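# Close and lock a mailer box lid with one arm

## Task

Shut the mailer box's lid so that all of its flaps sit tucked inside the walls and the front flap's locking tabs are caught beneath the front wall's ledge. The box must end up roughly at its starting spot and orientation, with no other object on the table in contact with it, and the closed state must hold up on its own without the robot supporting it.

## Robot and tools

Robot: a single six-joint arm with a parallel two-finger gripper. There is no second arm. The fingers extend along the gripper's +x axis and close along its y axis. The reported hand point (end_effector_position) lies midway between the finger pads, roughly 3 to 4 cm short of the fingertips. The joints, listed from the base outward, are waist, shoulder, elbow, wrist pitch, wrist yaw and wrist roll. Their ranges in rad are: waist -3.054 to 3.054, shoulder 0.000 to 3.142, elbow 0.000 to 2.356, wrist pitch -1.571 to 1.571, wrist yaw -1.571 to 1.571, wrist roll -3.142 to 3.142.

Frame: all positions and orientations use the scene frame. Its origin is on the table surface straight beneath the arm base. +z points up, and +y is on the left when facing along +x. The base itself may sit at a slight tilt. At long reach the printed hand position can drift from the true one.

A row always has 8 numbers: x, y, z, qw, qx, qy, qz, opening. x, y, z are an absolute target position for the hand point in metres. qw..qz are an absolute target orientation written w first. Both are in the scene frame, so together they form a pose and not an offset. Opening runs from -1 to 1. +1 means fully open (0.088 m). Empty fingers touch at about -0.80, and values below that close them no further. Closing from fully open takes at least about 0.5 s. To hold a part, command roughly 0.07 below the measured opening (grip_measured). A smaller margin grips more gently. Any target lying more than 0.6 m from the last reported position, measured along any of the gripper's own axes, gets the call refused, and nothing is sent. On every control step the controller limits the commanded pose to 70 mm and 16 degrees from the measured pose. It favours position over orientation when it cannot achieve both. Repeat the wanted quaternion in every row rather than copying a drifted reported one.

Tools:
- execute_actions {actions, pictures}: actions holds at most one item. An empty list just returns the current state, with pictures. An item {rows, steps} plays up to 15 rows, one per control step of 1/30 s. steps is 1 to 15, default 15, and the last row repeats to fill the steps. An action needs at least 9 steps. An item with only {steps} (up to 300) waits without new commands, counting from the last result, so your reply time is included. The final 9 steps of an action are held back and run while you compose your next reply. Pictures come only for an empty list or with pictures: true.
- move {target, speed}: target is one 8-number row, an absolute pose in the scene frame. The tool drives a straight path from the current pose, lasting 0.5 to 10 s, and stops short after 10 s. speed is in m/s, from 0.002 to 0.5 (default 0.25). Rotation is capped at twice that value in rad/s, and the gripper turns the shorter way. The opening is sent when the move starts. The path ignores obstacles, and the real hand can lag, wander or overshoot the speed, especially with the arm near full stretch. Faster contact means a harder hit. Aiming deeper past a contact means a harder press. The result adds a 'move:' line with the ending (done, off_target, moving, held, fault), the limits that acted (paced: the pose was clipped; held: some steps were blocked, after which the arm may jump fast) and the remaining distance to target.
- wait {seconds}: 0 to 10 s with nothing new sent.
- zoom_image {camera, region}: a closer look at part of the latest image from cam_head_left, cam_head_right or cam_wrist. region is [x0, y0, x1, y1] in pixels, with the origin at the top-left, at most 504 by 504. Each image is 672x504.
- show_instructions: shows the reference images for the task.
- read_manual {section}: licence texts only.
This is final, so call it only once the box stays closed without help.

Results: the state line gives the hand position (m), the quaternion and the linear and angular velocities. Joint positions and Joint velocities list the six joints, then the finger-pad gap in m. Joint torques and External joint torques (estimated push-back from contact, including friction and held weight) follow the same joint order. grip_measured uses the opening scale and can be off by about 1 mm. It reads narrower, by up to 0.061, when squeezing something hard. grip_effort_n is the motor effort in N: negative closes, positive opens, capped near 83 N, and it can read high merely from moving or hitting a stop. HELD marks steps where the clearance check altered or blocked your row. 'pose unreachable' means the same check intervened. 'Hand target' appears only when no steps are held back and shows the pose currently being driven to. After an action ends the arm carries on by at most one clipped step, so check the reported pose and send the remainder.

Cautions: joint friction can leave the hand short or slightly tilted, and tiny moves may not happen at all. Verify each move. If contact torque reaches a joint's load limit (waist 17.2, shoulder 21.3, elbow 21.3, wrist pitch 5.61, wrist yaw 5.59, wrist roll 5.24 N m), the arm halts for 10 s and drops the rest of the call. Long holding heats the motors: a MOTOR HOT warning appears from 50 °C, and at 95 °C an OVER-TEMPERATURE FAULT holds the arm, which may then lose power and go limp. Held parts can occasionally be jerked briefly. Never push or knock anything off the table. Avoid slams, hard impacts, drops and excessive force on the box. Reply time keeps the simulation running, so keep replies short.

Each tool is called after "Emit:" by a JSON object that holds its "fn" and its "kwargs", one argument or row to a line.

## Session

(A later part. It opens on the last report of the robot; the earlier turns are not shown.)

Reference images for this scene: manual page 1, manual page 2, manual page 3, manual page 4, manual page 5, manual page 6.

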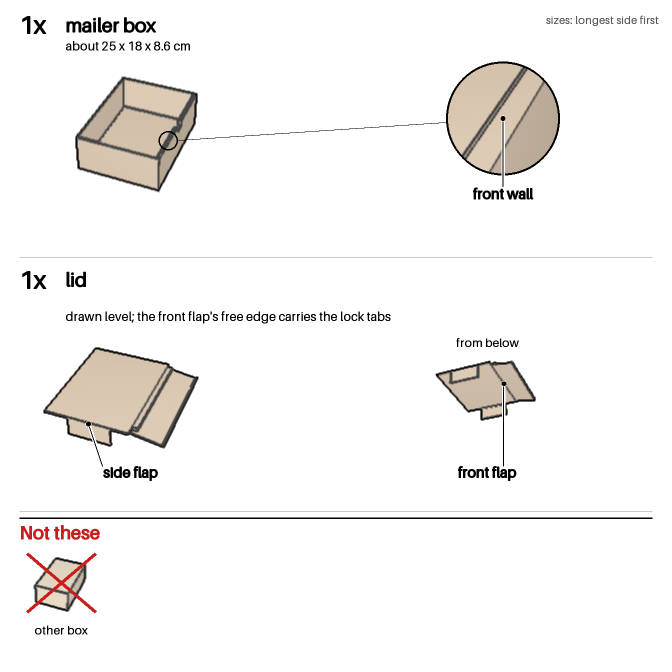

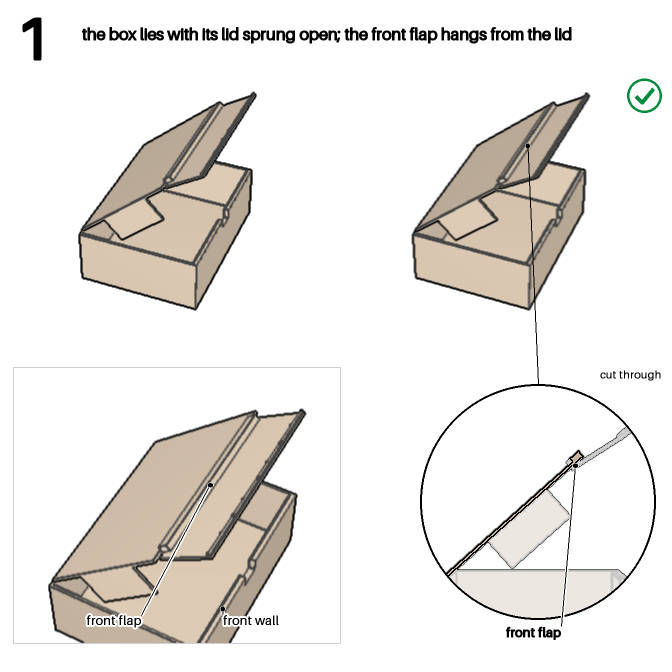

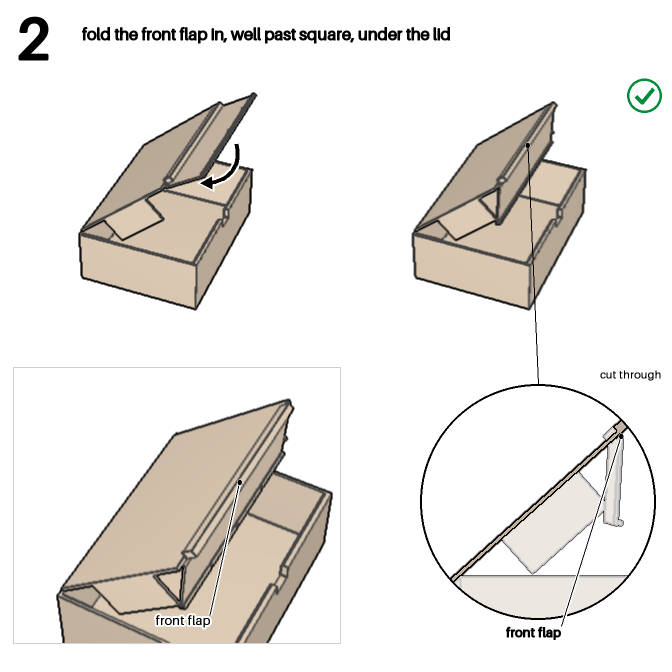

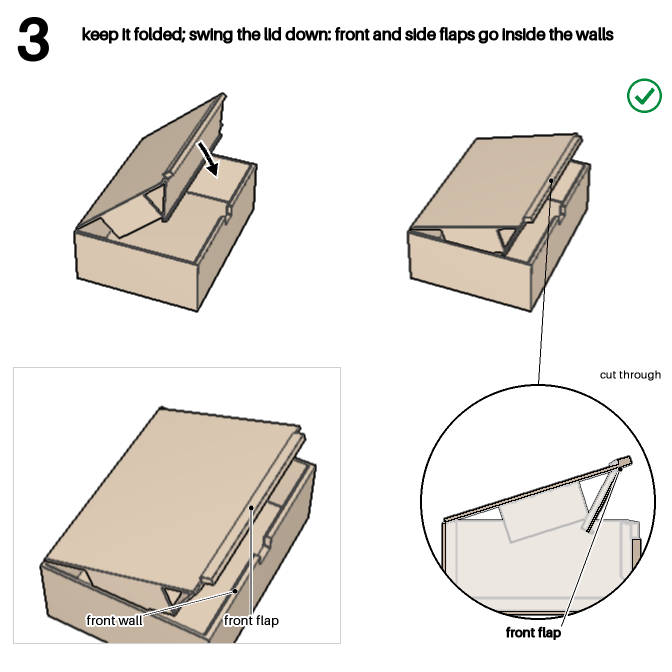

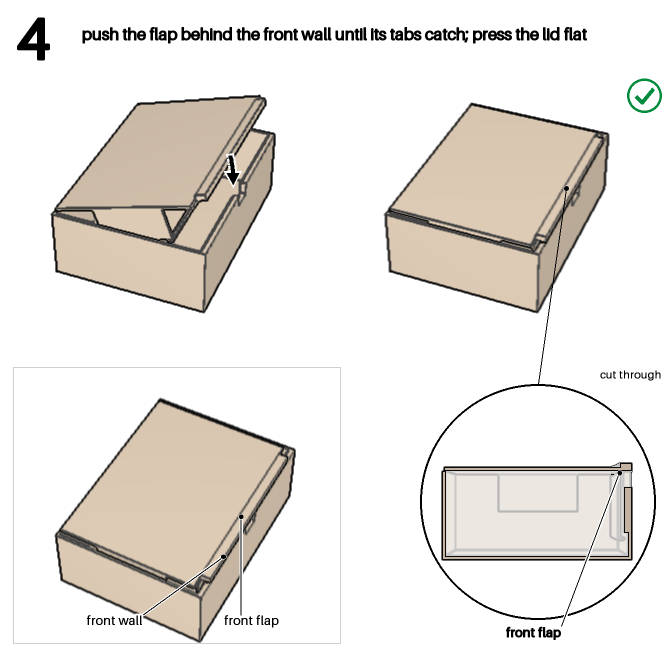

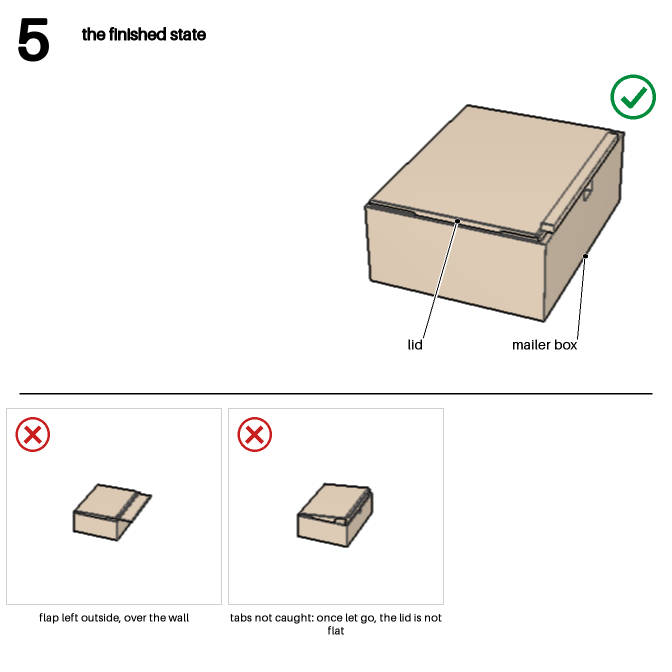

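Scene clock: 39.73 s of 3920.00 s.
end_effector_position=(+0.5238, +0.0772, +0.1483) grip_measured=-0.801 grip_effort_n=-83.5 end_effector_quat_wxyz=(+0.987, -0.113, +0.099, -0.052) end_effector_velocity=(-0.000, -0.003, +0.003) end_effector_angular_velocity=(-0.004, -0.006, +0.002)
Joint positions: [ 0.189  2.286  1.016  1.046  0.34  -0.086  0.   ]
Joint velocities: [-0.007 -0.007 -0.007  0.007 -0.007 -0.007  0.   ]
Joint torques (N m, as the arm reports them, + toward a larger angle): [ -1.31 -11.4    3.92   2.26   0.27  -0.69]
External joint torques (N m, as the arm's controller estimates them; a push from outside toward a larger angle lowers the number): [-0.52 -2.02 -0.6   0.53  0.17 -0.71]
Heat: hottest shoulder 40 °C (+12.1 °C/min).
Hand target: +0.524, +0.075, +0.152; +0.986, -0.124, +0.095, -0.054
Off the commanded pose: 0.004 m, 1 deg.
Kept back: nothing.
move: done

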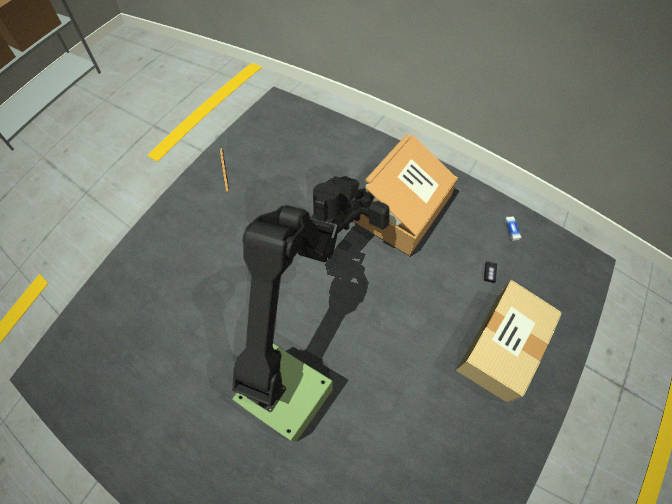

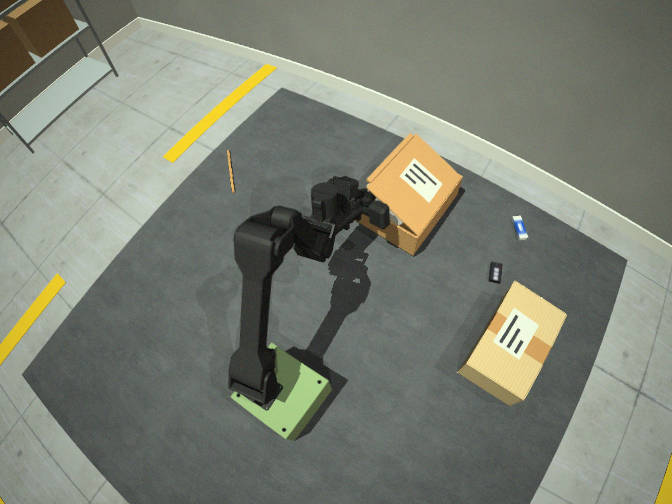

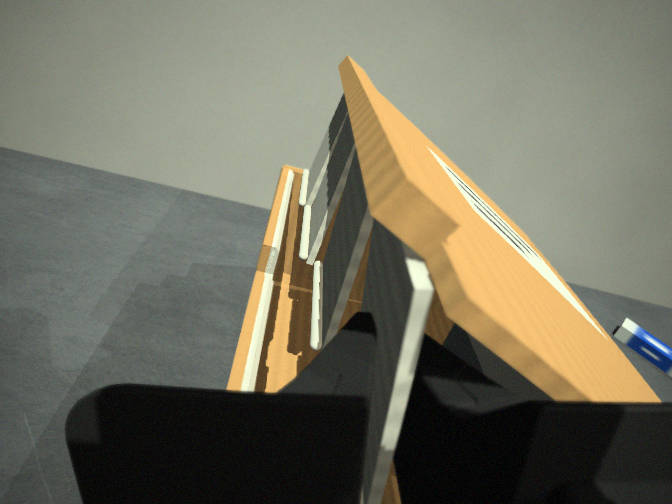

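Emit:
{"fn": "move", "kwargs": {
  "target": [0.525,0.084,0.118,0.9768,-0.184,0.098,-0.048,-1],
  "speed": 0.03
}}

Emit:
{"fn": "zoom_image", "kwargs": {
  "camera": "cam_wrist",
  "region": [200,80,480,400]
}}

Scene clock: 46.03 s of 3920.00 s.
end_effector_position=(+0.5240, +0.0814, +0.1218) grip_measured=-0.801 grip_effort_n=-83.5 end_effector_quat_wxyz=(+0.980, -0.167, +0.096, -0.052) end_effector_velocity=(-0.001, +0.001, -0.004) end_effector_angular_velocity=(-0.006, +0.015, +0.019)
Joint positions: [ 0.208  2.389  1.036  1.142  0.368 -0.196  0.   ]
Joint velocities: [-0.002  0.002 -0.002 -0.007 -0.022 -0.007  0.   ]
Joint torques (N m, as the arm reports them, + toward a larger angle): [-0.24 -9.55  4.87  1.64  0.12 -0.95]
External joint torques (N m, as the arm's controller estimates them; a push from outside toward a larger angle lowers the number): [ 0.6  -0.19  0.84 -0.04  0.02 -0.98]
Heat: hottest shoulder 41 °C (+11.7 °C/min).
Hand target: +0.525, +0.084, +0.118; +0.977, -0.184, +0.098, -0.048
Off the commanded pose: 0.005 m, 2 deg.
Kept back: nothing.
After step 90, 0.70 s passed at rest.
move: done

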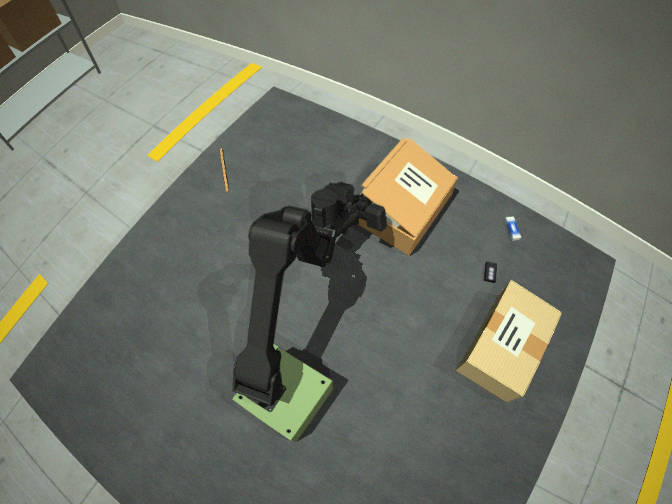

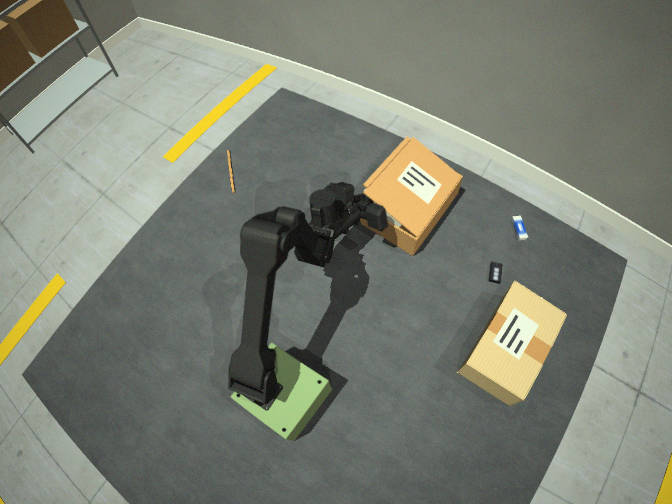

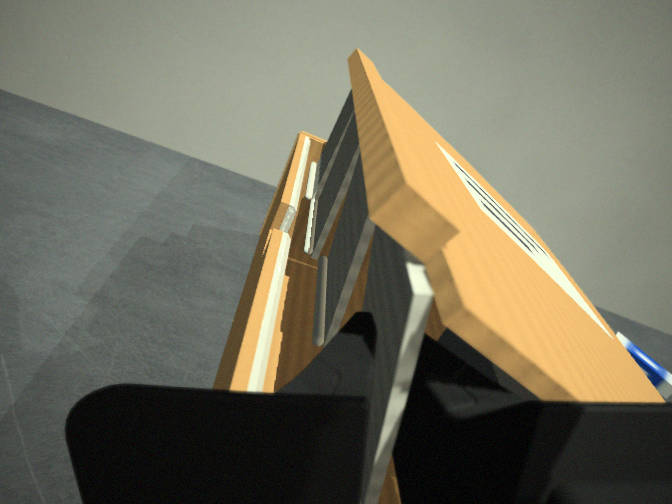

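Region (200, 80, 480, 400) of cam_wrist's 672x504 image, scaled by 1.575, with more detail than that image has; it fills the left 441 columns of this view, and the rest is white.

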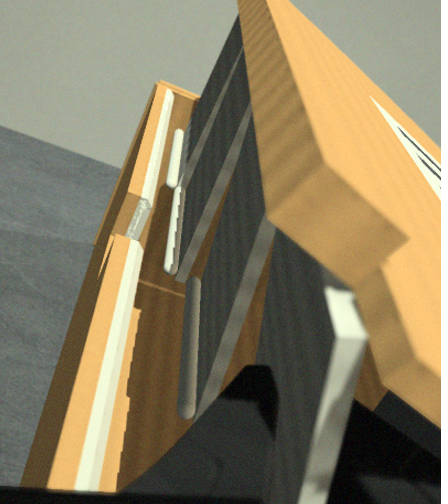

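Emit:
{"fn": "move", "kwargs": {
  "target": [0.5255,0.090,0.115,0.992,-0.0636,0.0914,-0.0598,-1],
  "speed": 0.04
}}

Emit:
{"fn": "move", "kwargs": {
  "target": [0.5255,0.095,0.121,0.992,-0.0636,0.0914,-0.0598,-0.5],
  "speed": 0.02
}}

Scene clock: 49.27 s of 3920.00 s.
end_effector_position=(+0.5259, +0.0901, +0.1215) grip_measured=-0.801 grip_effort_n=-83.5 end_effector_quat_wxyz=(+0.993, -0.064, +0.086, -0.057) end_effector_velocity=(-0.000, -0.000, -0.002) end_effector_angular_velocity=(+0.001, +0.015, -0.007)
Joint positions: [0.226 2.4   1.052 1.143 0.378 0.014 0.   ]
Joint velocities: [ 0.002 -0.002  0.002 -0.022  0.007  0.007  0.   ]
Joint torques (N m, as the arm reports them, + toward a larger angle): [-0.4  -9.29  4.44  1.6   0.34  0.09]
External joint torques (N m, as the arm's controller estimates them; a push from outside toward a larger angle lowers the number): [ 0.37  0.29  0.31 -0.11  0.24  0.08]
Heat: hottest shoulder 42 °C (+12.2 °C/min).
Hand target: +0.525, +0.090, +0.115; +0.992, -0.064, +0.092, -0.060
Off the commanded pose: 0.006 m, 1 deg.
Kept back: nothing.
move: done

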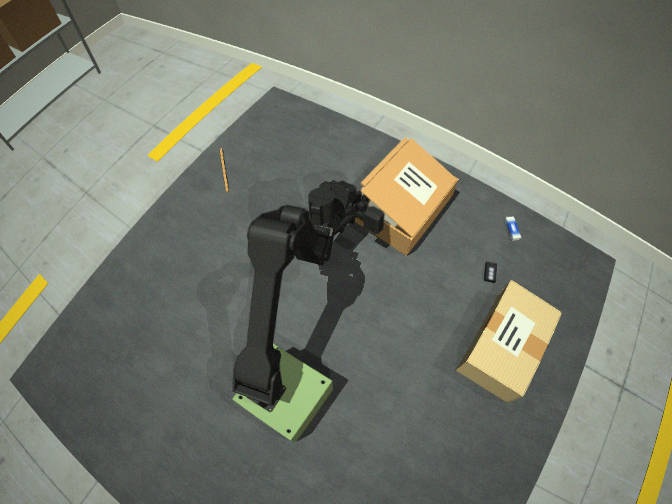

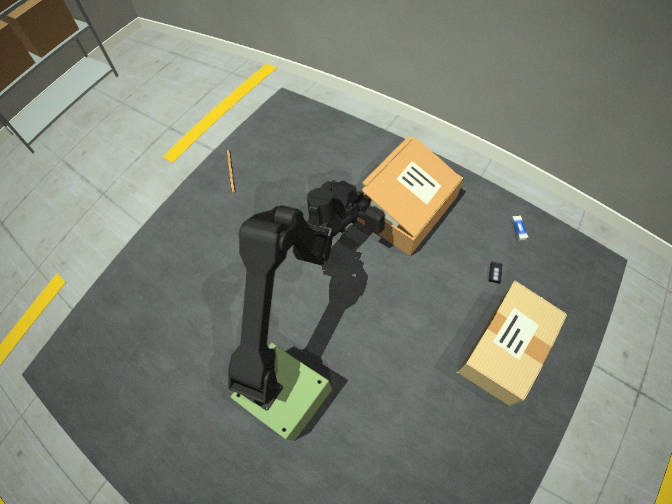

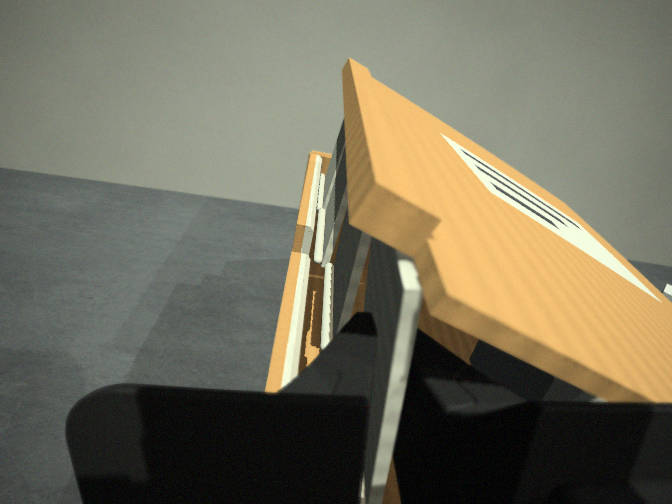

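Scene clock: 49.97 s of 3920.00 s.
end_effector_position=(+0.5249, +0.0941, +0.1191) grip_measured=-0.506 grip_effort_n=24.4 end_effector_quat_wxyz=(+0.992, -0.065, +0.091, -0.059) end_effector_velocity=(-0.001, +0.002, -0.001) end_effector_angular_velocity=(-0.008, +0.009, +0.010)
Joint positions: [0.237 2.4   1.056 1.127 0.391 0.017 0.014]
Joint velocities: [ 0.002 -0.002 -0.002 -0.007 -0.007 -0.007  0.   ]
Joint torques (N m, as the arm reports them, + toward a larger angle): [ -0.64 -11.55   4.22   1.22   0.27   0.18]
External joint torques (N m, as the arm's controller estimates them; a push from outside toward a larger angle lowers the number): [ 0.09 -2.06  0.16 -0.47  0.17  0.17]
Heat: hottest shoulder 42 °C (+12.0 °C/min).
Hand target: +0.525, +0.095, +0.121; +0.992, -0.064, +0.091, -0.060
Off the commanded pose: 0.002 m, 0 deg.
Kept back: nothing.
move: done

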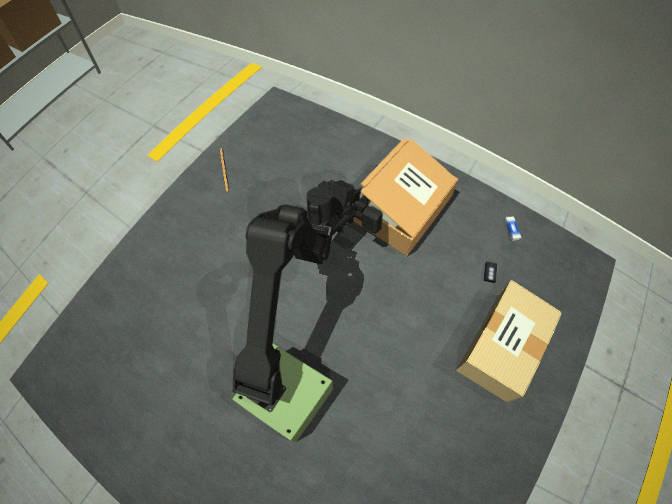

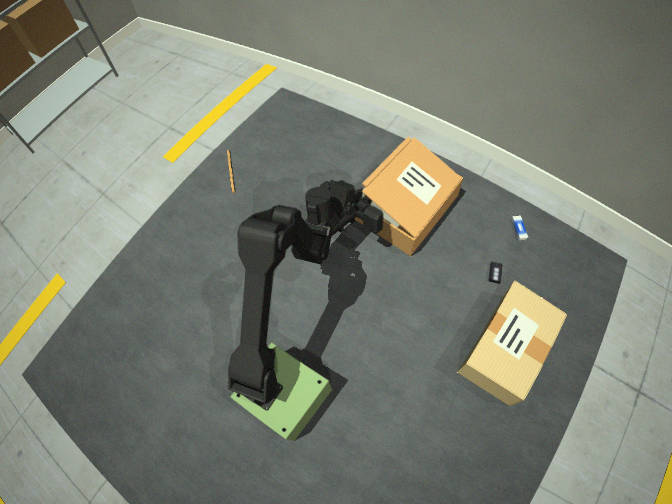

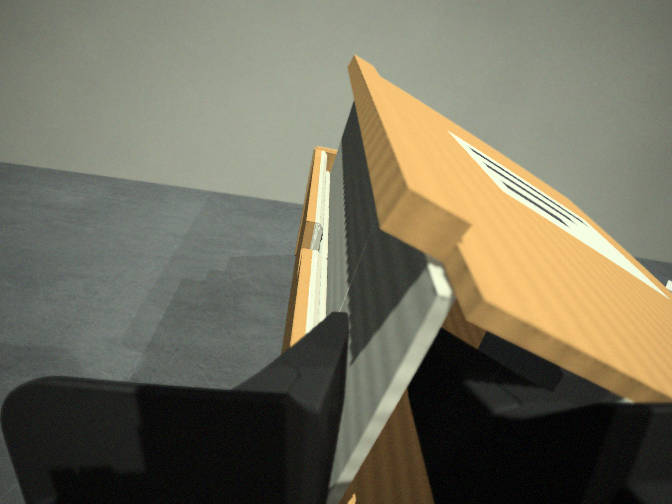

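Emit:
{"fn": "move", "kwargs": {
  "target": [0.472,0.103,0.137,0.992,-0.0636,0.0914,-0.0598,-0.45],
  "speed": 0.05
}}

Emit:
{"fn": "move", "kwargs": {
  "target": [0.46,0.09,0.22,0.966,0.017,0.258,-0.064,-1]
}}

Emit:
{"fn": "move", "kwargs": {
  "target": [0.575,0.066,0.19,0.864,0.033,0.499,-0.057,-1]
}}

Emit:
{"fn": "move", "kwargs": {
  "target": [0.58,0.068,0.135,0.864,0.033,0.499,-0.057,-1],
  "speed": 0.04
}}

Scene clock: 51.90 s of 3920.00 s.
end_effector_position=(+0.4731, +0.1017, +0.1312) grip_measured=-0.454 grip_effort_n=20.7 end_effector_quat_wxyz=(+0.991, -0.068, +0.098, -0.059) end_effector_velocity=(-0.004, -0.004, -0.003) end_effector_angular_velocity=(-0.018, +0.025, -0.010)
Joint positions: [0.298 2.26  0.831 1.192 0.451 0.031 0.017]
Joint velocities: [-0.002 -0.012 -0.017 -0.022  0.007 -0.007 -0.   ]
Joint torques (N m, as the arm reports them, + toward a larger angle): [ -0.47 -11.76   2.75   1.98   0.24   0.17]
External joint torques (N m, as the arm's controller estimates them; a push from outside toward a larger angle lowers the number): [ 0.26 -3.48 -0.83  0.33  0.11  0.15]
Heat: hottest shoulder 42 °C (+11.6 °C/min).
Hand target: +0.472, +0.103, +0.137; +0.992, -0.063, +0.091, -0.060
Off the commanded pose: 0.006 m, 1 deg.
Kept back: nothing.
move: done

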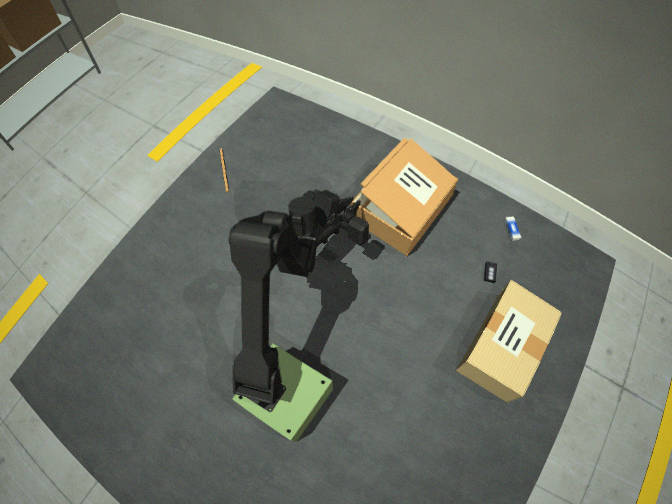

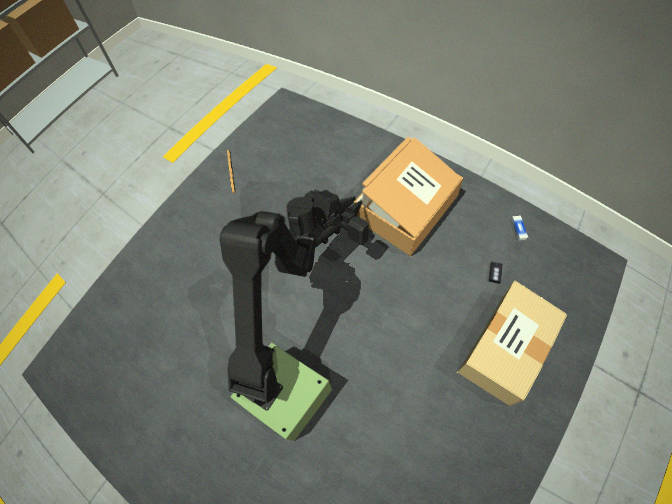

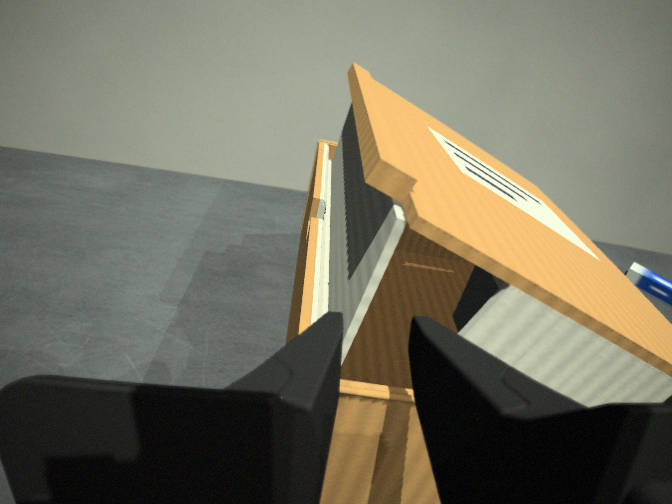

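Scene clock: 53.27 s of 3920.00 s.
end_effector_position=(+0.4587, +0.0899, +0.2105) grip_measured=-0.815 grip_effort_n=-83.5 end_effector_quat_wxyz=(+0.962, +0.012, +0.266, -0.066) end_effector_velocity=(-0.001, -0.001, -0.001) end_effector_angular_velocity=(-0.000, +0.026, +0.013)
Joint positions: [0.228 1.799 0.979 0.224 0.31  0.277 0.   ]
Joint velocities: [-0.007 -0.002  0.012 -0.037 -0.022 -0.007  0.   ]
Joint torques (N m, as the arm reports them, + toward a larger angle): [ -1.07 -10.46   7.19   1.35   0.08   0.19]
External joint torques (N m, as the arm's controller estimates them; a push from outside toward a larger angle lowers the number): [-0.4  -2.85  1.3  -0.19 -0.09  0.18]
Heat: hottest shoulder 43 °C (+12.4 °C/min).
Hand target: +0.461, +0.090, +0.219; +0.964, +0.018, +0.258, -0.065
Off the commanded pose: 0.010 m, 1 deg.
Kept back: nothing.
move: off_target

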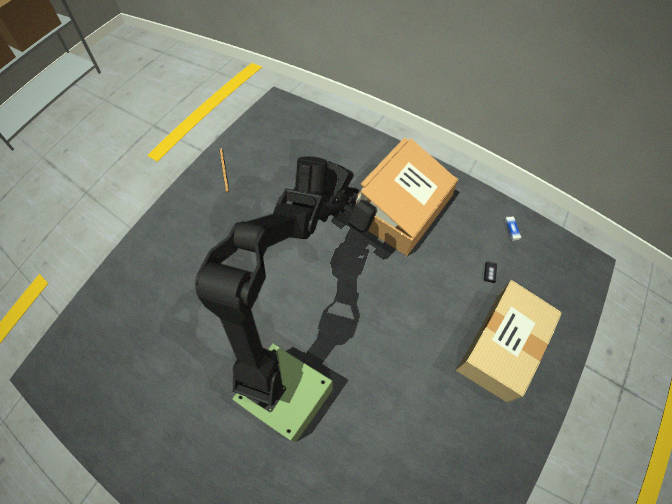

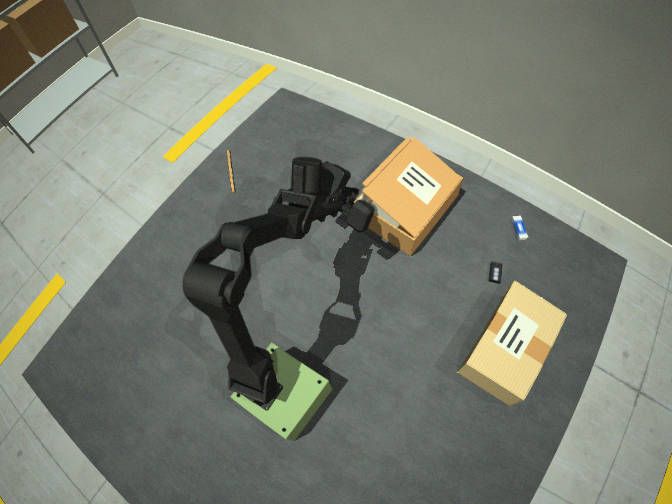

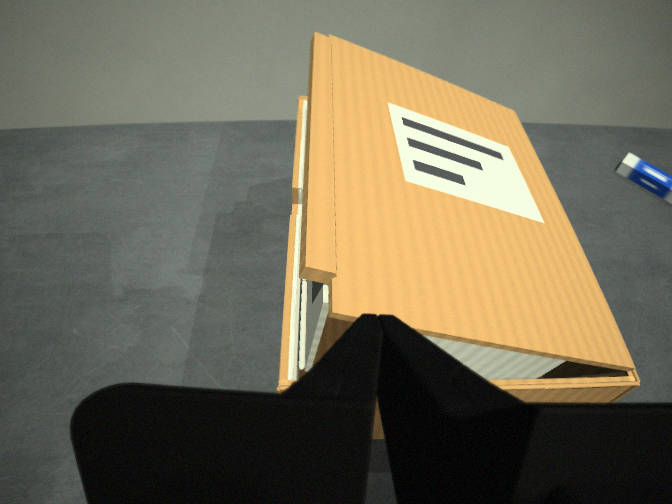

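Scene clock: 54.93 s of 3920.00 s.
end_effector_position=(+0.5744, +0.0674, +0.1947) grip_measured=-0.815 grip_effort_n=-83.5 end_effector_quat_wxyz=(+0.867, +0.035, +0.493, -0.060) end_effector_velocity=(+0.002, +0.002, +0.003) end_effector_angular_velocity=(+0.014, +0.016, +0.014)
Joint positions: [ 0.075  2.431  2.188 -0.816  0.061  0.265  0.   ]
Joint velocities: [-0.002  0.027  0.066 -0.051 -0.022 -0.007  0.   ]
Joint torques (N m, as the arm reports them, + toward a larger angle): [ -1.28 -11.93   7.33   0.92  -0.07  -0.15]
External joint torques (N m, as the arm's controller estimates them; a push from outside toward a larger angle lowers the number): [-0.3  -0.07  0.95 -0.21 -0.16 -0.15]
Heat: hottest shoulder 43 °C (+12.0 °C/min).
Hand target: +0.576, +0.066, +0.189; +0.864, +0.034, +0.499, -0.059
Off the commanded pose: 0.005 m, 1 deg.
Kept back: nothing.
move: done

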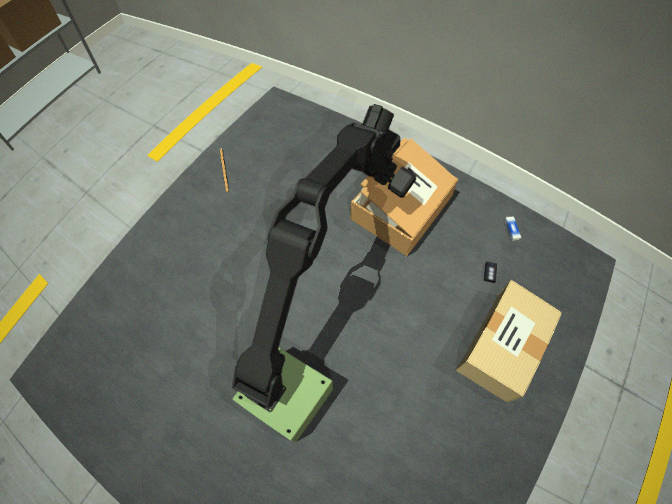

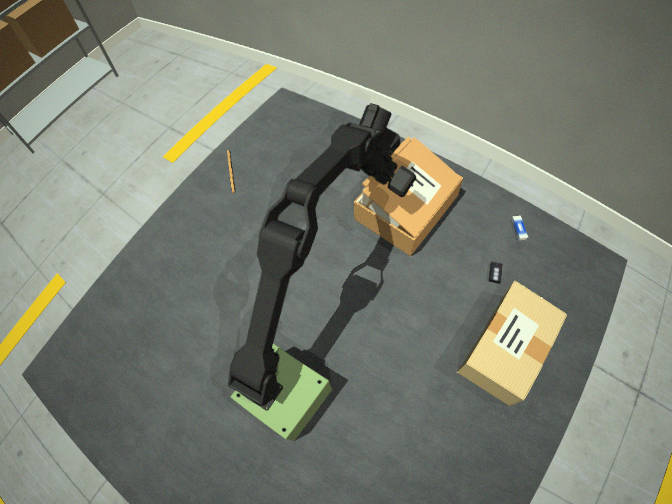

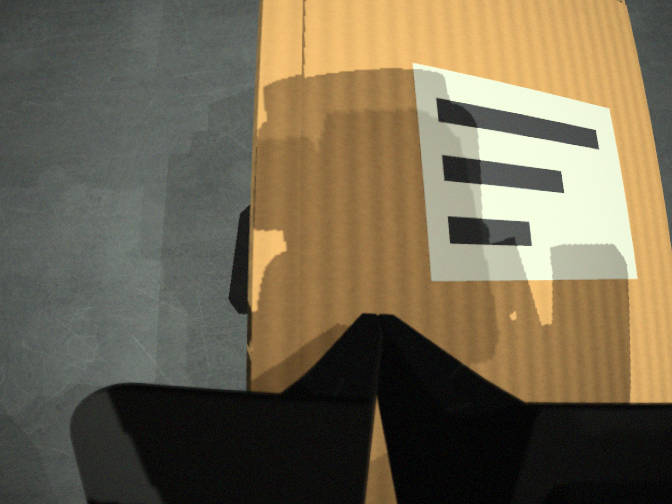

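Scene clock: 56.80 s of 3920.00 s.
end_effector_position=(+0.5816, +0.0683, +0.1467) grip_measured=-0.815 grip_effort_n=-83.5 end_effector_quat_wxyz=(+0.869, +0.034, +0.490, -0.056) end_effector_velocity=(-0.002, -0.001, -0.003) end_effector_angular_velocity=(+0.001, +0.013, +0.007)
Joint positions: [ 0.081  2.482  2.086 -0.656  0.061  0.265  0.   ]
Joint velocities: [-0.002  0.002 -0.002 -0.007 -0.007 -0.007  0.   ]
Joint torques (N m, as the arm reports them, + toward a larger angle): [ -0.93 -11.83   5.32   1.33   0.05   0.05]
External joint torques (N m, as the arm's controller estimates them; a push from outside toward a larger angle lowers the number): [ 0.09  0.33 -1.05  0.17 -0.04  0.04]
Heat: hottest shoulder 43 °C (+11.6 °C/min).
Hand target: +0.580, +0.068, +0.135; +0.864, +0.033, +0.499, -0.057
Off the commanded pose: 0.012 m, 1 deg.
Kept back: nothing.
move: off_target

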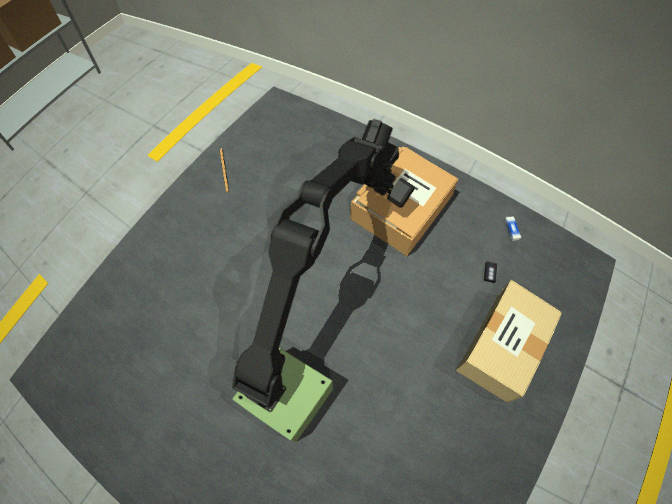

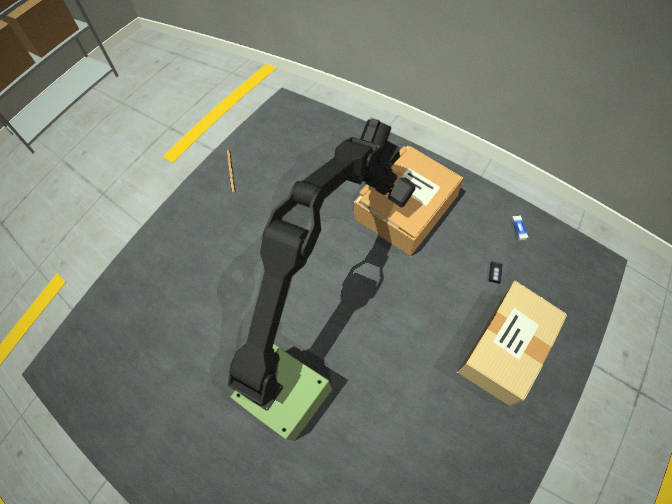

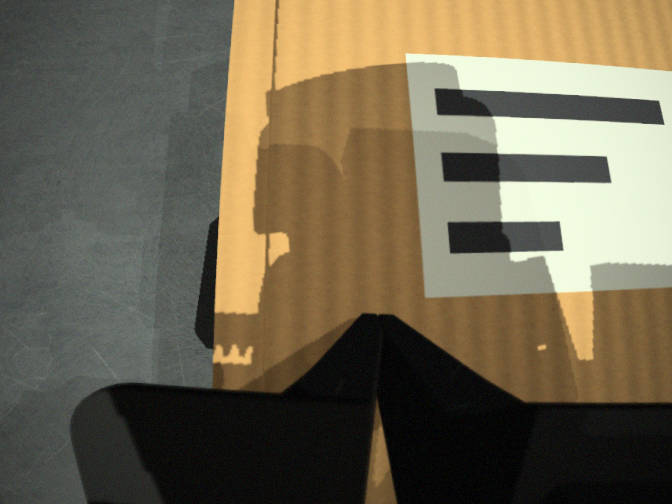

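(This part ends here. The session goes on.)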